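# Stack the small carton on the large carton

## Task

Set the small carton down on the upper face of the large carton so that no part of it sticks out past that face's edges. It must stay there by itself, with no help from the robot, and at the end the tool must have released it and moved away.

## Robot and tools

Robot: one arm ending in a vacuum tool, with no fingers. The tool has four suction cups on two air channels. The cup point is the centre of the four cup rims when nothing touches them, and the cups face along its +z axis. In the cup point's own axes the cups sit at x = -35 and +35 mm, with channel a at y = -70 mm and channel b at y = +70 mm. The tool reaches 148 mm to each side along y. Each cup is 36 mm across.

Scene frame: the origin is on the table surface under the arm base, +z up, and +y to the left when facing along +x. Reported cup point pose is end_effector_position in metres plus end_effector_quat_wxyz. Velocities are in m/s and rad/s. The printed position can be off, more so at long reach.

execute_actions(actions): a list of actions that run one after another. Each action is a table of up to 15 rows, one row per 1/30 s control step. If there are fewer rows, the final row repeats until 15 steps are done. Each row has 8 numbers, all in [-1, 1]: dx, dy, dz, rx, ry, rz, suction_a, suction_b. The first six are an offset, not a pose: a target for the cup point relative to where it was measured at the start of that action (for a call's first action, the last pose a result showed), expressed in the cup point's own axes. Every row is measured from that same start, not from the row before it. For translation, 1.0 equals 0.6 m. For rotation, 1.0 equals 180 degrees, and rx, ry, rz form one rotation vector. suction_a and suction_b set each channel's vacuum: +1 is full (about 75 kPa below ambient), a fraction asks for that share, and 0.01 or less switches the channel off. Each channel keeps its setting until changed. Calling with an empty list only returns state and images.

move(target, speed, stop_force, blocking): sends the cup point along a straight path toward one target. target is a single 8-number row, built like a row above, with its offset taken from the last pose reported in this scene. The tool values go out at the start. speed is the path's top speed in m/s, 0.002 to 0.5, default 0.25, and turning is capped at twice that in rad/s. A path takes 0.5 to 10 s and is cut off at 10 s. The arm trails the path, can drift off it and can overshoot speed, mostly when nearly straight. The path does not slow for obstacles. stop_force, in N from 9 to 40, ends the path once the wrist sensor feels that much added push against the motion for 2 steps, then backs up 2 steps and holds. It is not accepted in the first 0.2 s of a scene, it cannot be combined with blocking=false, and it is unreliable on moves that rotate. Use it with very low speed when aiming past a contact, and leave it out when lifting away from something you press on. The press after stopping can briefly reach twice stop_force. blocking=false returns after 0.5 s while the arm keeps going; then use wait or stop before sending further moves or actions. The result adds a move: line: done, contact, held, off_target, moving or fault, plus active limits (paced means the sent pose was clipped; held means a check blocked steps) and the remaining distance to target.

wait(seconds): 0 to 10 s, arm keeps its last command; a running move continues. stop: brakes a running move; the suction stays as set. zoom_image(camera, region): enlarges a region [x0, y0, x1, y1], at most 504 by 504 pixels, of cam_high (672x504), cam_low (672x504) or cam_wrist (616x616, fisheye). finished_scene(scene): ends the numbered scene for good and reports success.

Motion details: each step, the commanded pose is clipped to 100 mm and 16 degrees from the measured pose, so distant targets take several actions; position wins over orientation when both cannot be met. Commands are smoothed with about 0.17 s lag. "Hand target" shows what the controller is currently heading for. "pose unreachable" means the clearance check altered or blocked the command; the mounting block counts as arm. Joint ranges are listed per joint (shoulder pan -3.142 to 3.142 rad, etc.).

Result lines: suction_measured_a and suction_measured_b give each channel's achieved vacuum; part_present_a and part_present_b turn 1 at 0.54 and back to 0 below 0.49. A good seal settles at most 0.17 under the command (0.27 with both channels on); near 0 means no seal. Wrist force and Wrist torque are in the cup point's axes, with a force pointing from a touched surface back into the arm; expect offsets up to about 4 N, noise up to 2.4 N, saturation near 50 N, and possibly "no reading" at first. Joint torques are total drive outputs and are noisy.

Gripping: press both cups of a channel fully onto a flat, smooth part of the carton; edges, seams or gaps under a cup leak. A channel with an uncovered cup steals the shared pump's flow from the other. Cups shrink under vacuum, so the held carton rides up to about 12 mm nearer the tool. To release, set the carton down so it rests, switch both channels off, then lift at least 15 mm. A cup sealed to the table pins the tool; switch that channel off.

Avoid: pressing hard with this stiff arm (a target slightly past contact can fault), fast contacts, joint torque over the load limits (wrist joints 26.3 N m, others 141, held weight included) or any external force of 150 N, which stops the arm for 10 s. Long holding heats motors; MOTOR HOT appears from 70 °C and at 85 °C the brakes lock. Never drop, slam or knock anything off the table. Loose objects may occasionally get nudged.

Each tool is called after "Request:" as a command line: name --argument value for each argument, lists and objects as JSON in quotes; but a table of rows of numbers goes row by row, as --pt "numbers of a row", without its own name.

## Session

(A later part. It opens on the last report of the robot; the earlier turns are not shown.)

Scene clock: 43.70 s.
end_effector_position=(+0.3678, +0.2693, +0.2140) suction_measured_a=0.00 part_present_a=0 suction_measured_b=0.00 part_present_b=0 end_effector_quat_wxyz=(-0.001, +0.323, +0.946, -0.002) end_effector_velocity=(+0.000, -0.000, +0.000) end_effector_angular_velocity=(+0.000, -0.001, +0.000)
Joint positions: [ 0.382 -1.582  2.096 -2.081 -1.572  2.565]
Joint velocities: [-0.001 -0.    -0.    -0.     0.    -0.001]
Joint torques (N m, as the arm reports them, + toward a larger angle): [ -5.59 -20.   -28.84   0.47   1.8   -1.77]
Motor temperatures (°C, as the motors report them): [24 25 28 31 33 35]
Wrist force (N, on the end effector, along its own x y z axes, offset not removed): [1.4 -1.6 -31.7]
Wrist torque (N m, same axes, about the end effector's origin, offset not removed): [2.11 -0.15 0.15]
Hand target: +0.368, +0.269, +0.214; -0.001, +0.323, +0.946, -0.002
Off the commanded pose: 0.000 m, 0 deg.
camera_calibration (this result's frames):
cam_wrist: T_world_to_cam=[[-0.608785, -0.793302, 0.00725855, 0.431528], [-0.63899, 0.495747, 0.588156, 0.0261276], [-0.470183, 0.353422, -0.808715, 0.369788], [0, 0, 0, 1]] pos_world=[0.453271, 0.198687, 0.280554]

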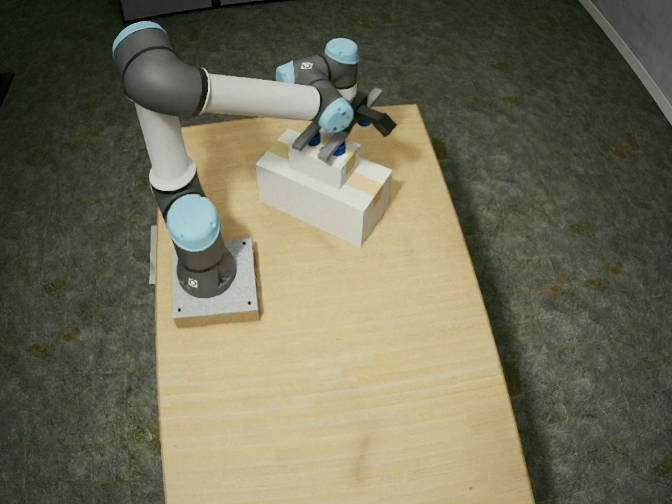

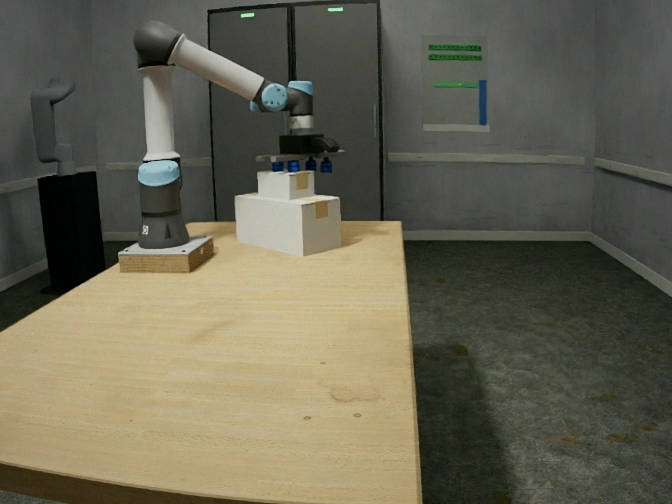

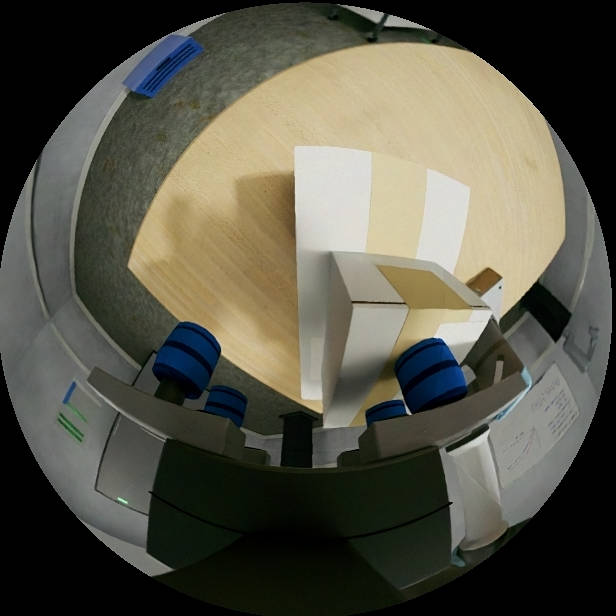

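Request:
move --target '[0, 0, -0.25, 0, 0, 0, 0, 0]' --speed 0.2

Scene clock: 45.40 s.
end_effector_position=(+0.3684, +0.2696, +0.3637) suction_measured_a=0.00 part_present_a=0 suction_measured_b=0.00 part_present_b=0 end_effector_quat_wxyz=(-0.001, +0.323, +0.946, -0.002) end_effector_velocity=(+0.000, -0.000, +0.003) end_effector_angular_velocity=(-0.000, +0.000, -0.002)
Joint positions: [ 0.382 -1.696  1.798 -1.669 -1.572  2.565]
Joint velocities: [-0.001 -0.    -0.007  0.008 -0.     0.001]
Joint torques (N m, as the arm reports them, + toward a larger angle): [ -8.33 -17.25 -42.55  -1.24  -2.34  -2.33]
Motor temperatures (°C, as the motors report them): [24 25 28 31 33 35]
Wrist force (N, on the end effector, along its own x y z axes, offset not removed): [1.4 -0.1 0.7]
Wrist torque (N m, same axes, about the end effector's origin, offset not removed): [-0.12 -0.16 0.16]
Hand target: +0.368, +0.270, +0.364; -0.001, +0.323, +0.946, -0.002
Off the commanded pose: 0.000 m, 0 deg.
move: done
camera_calibration (this result's frames):
cam_wrist: T_world_to_cam=[[-0.608784, -0.793304, 0.00707959, 0.431109], [-0.639103, 0.495698, 0.588074, -0.0615897], [-0.470031, 0.353486, -0.808776, 0.490981], [0, 0, 0, 1]] pos_world=[0.453867, 0.198976, 0.430261]

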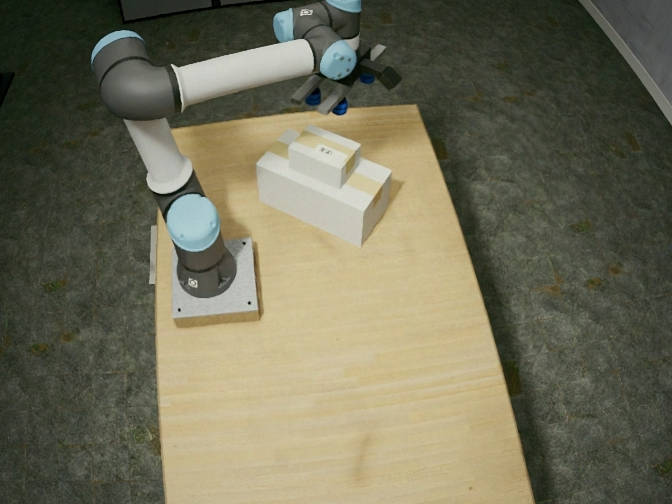

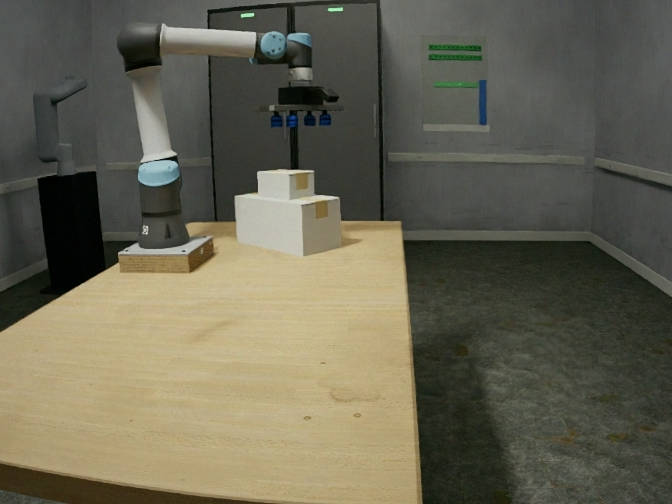

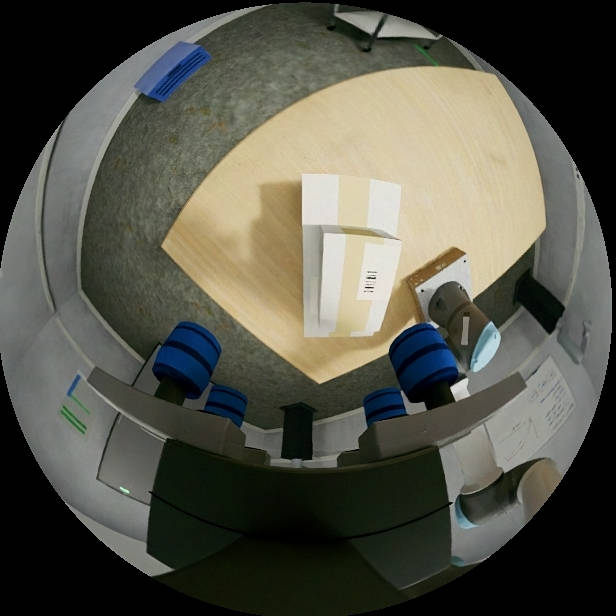

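The small carton sits centred on the large one.

Request:
finished_scene --scene 1

The scene is finished: the task was done.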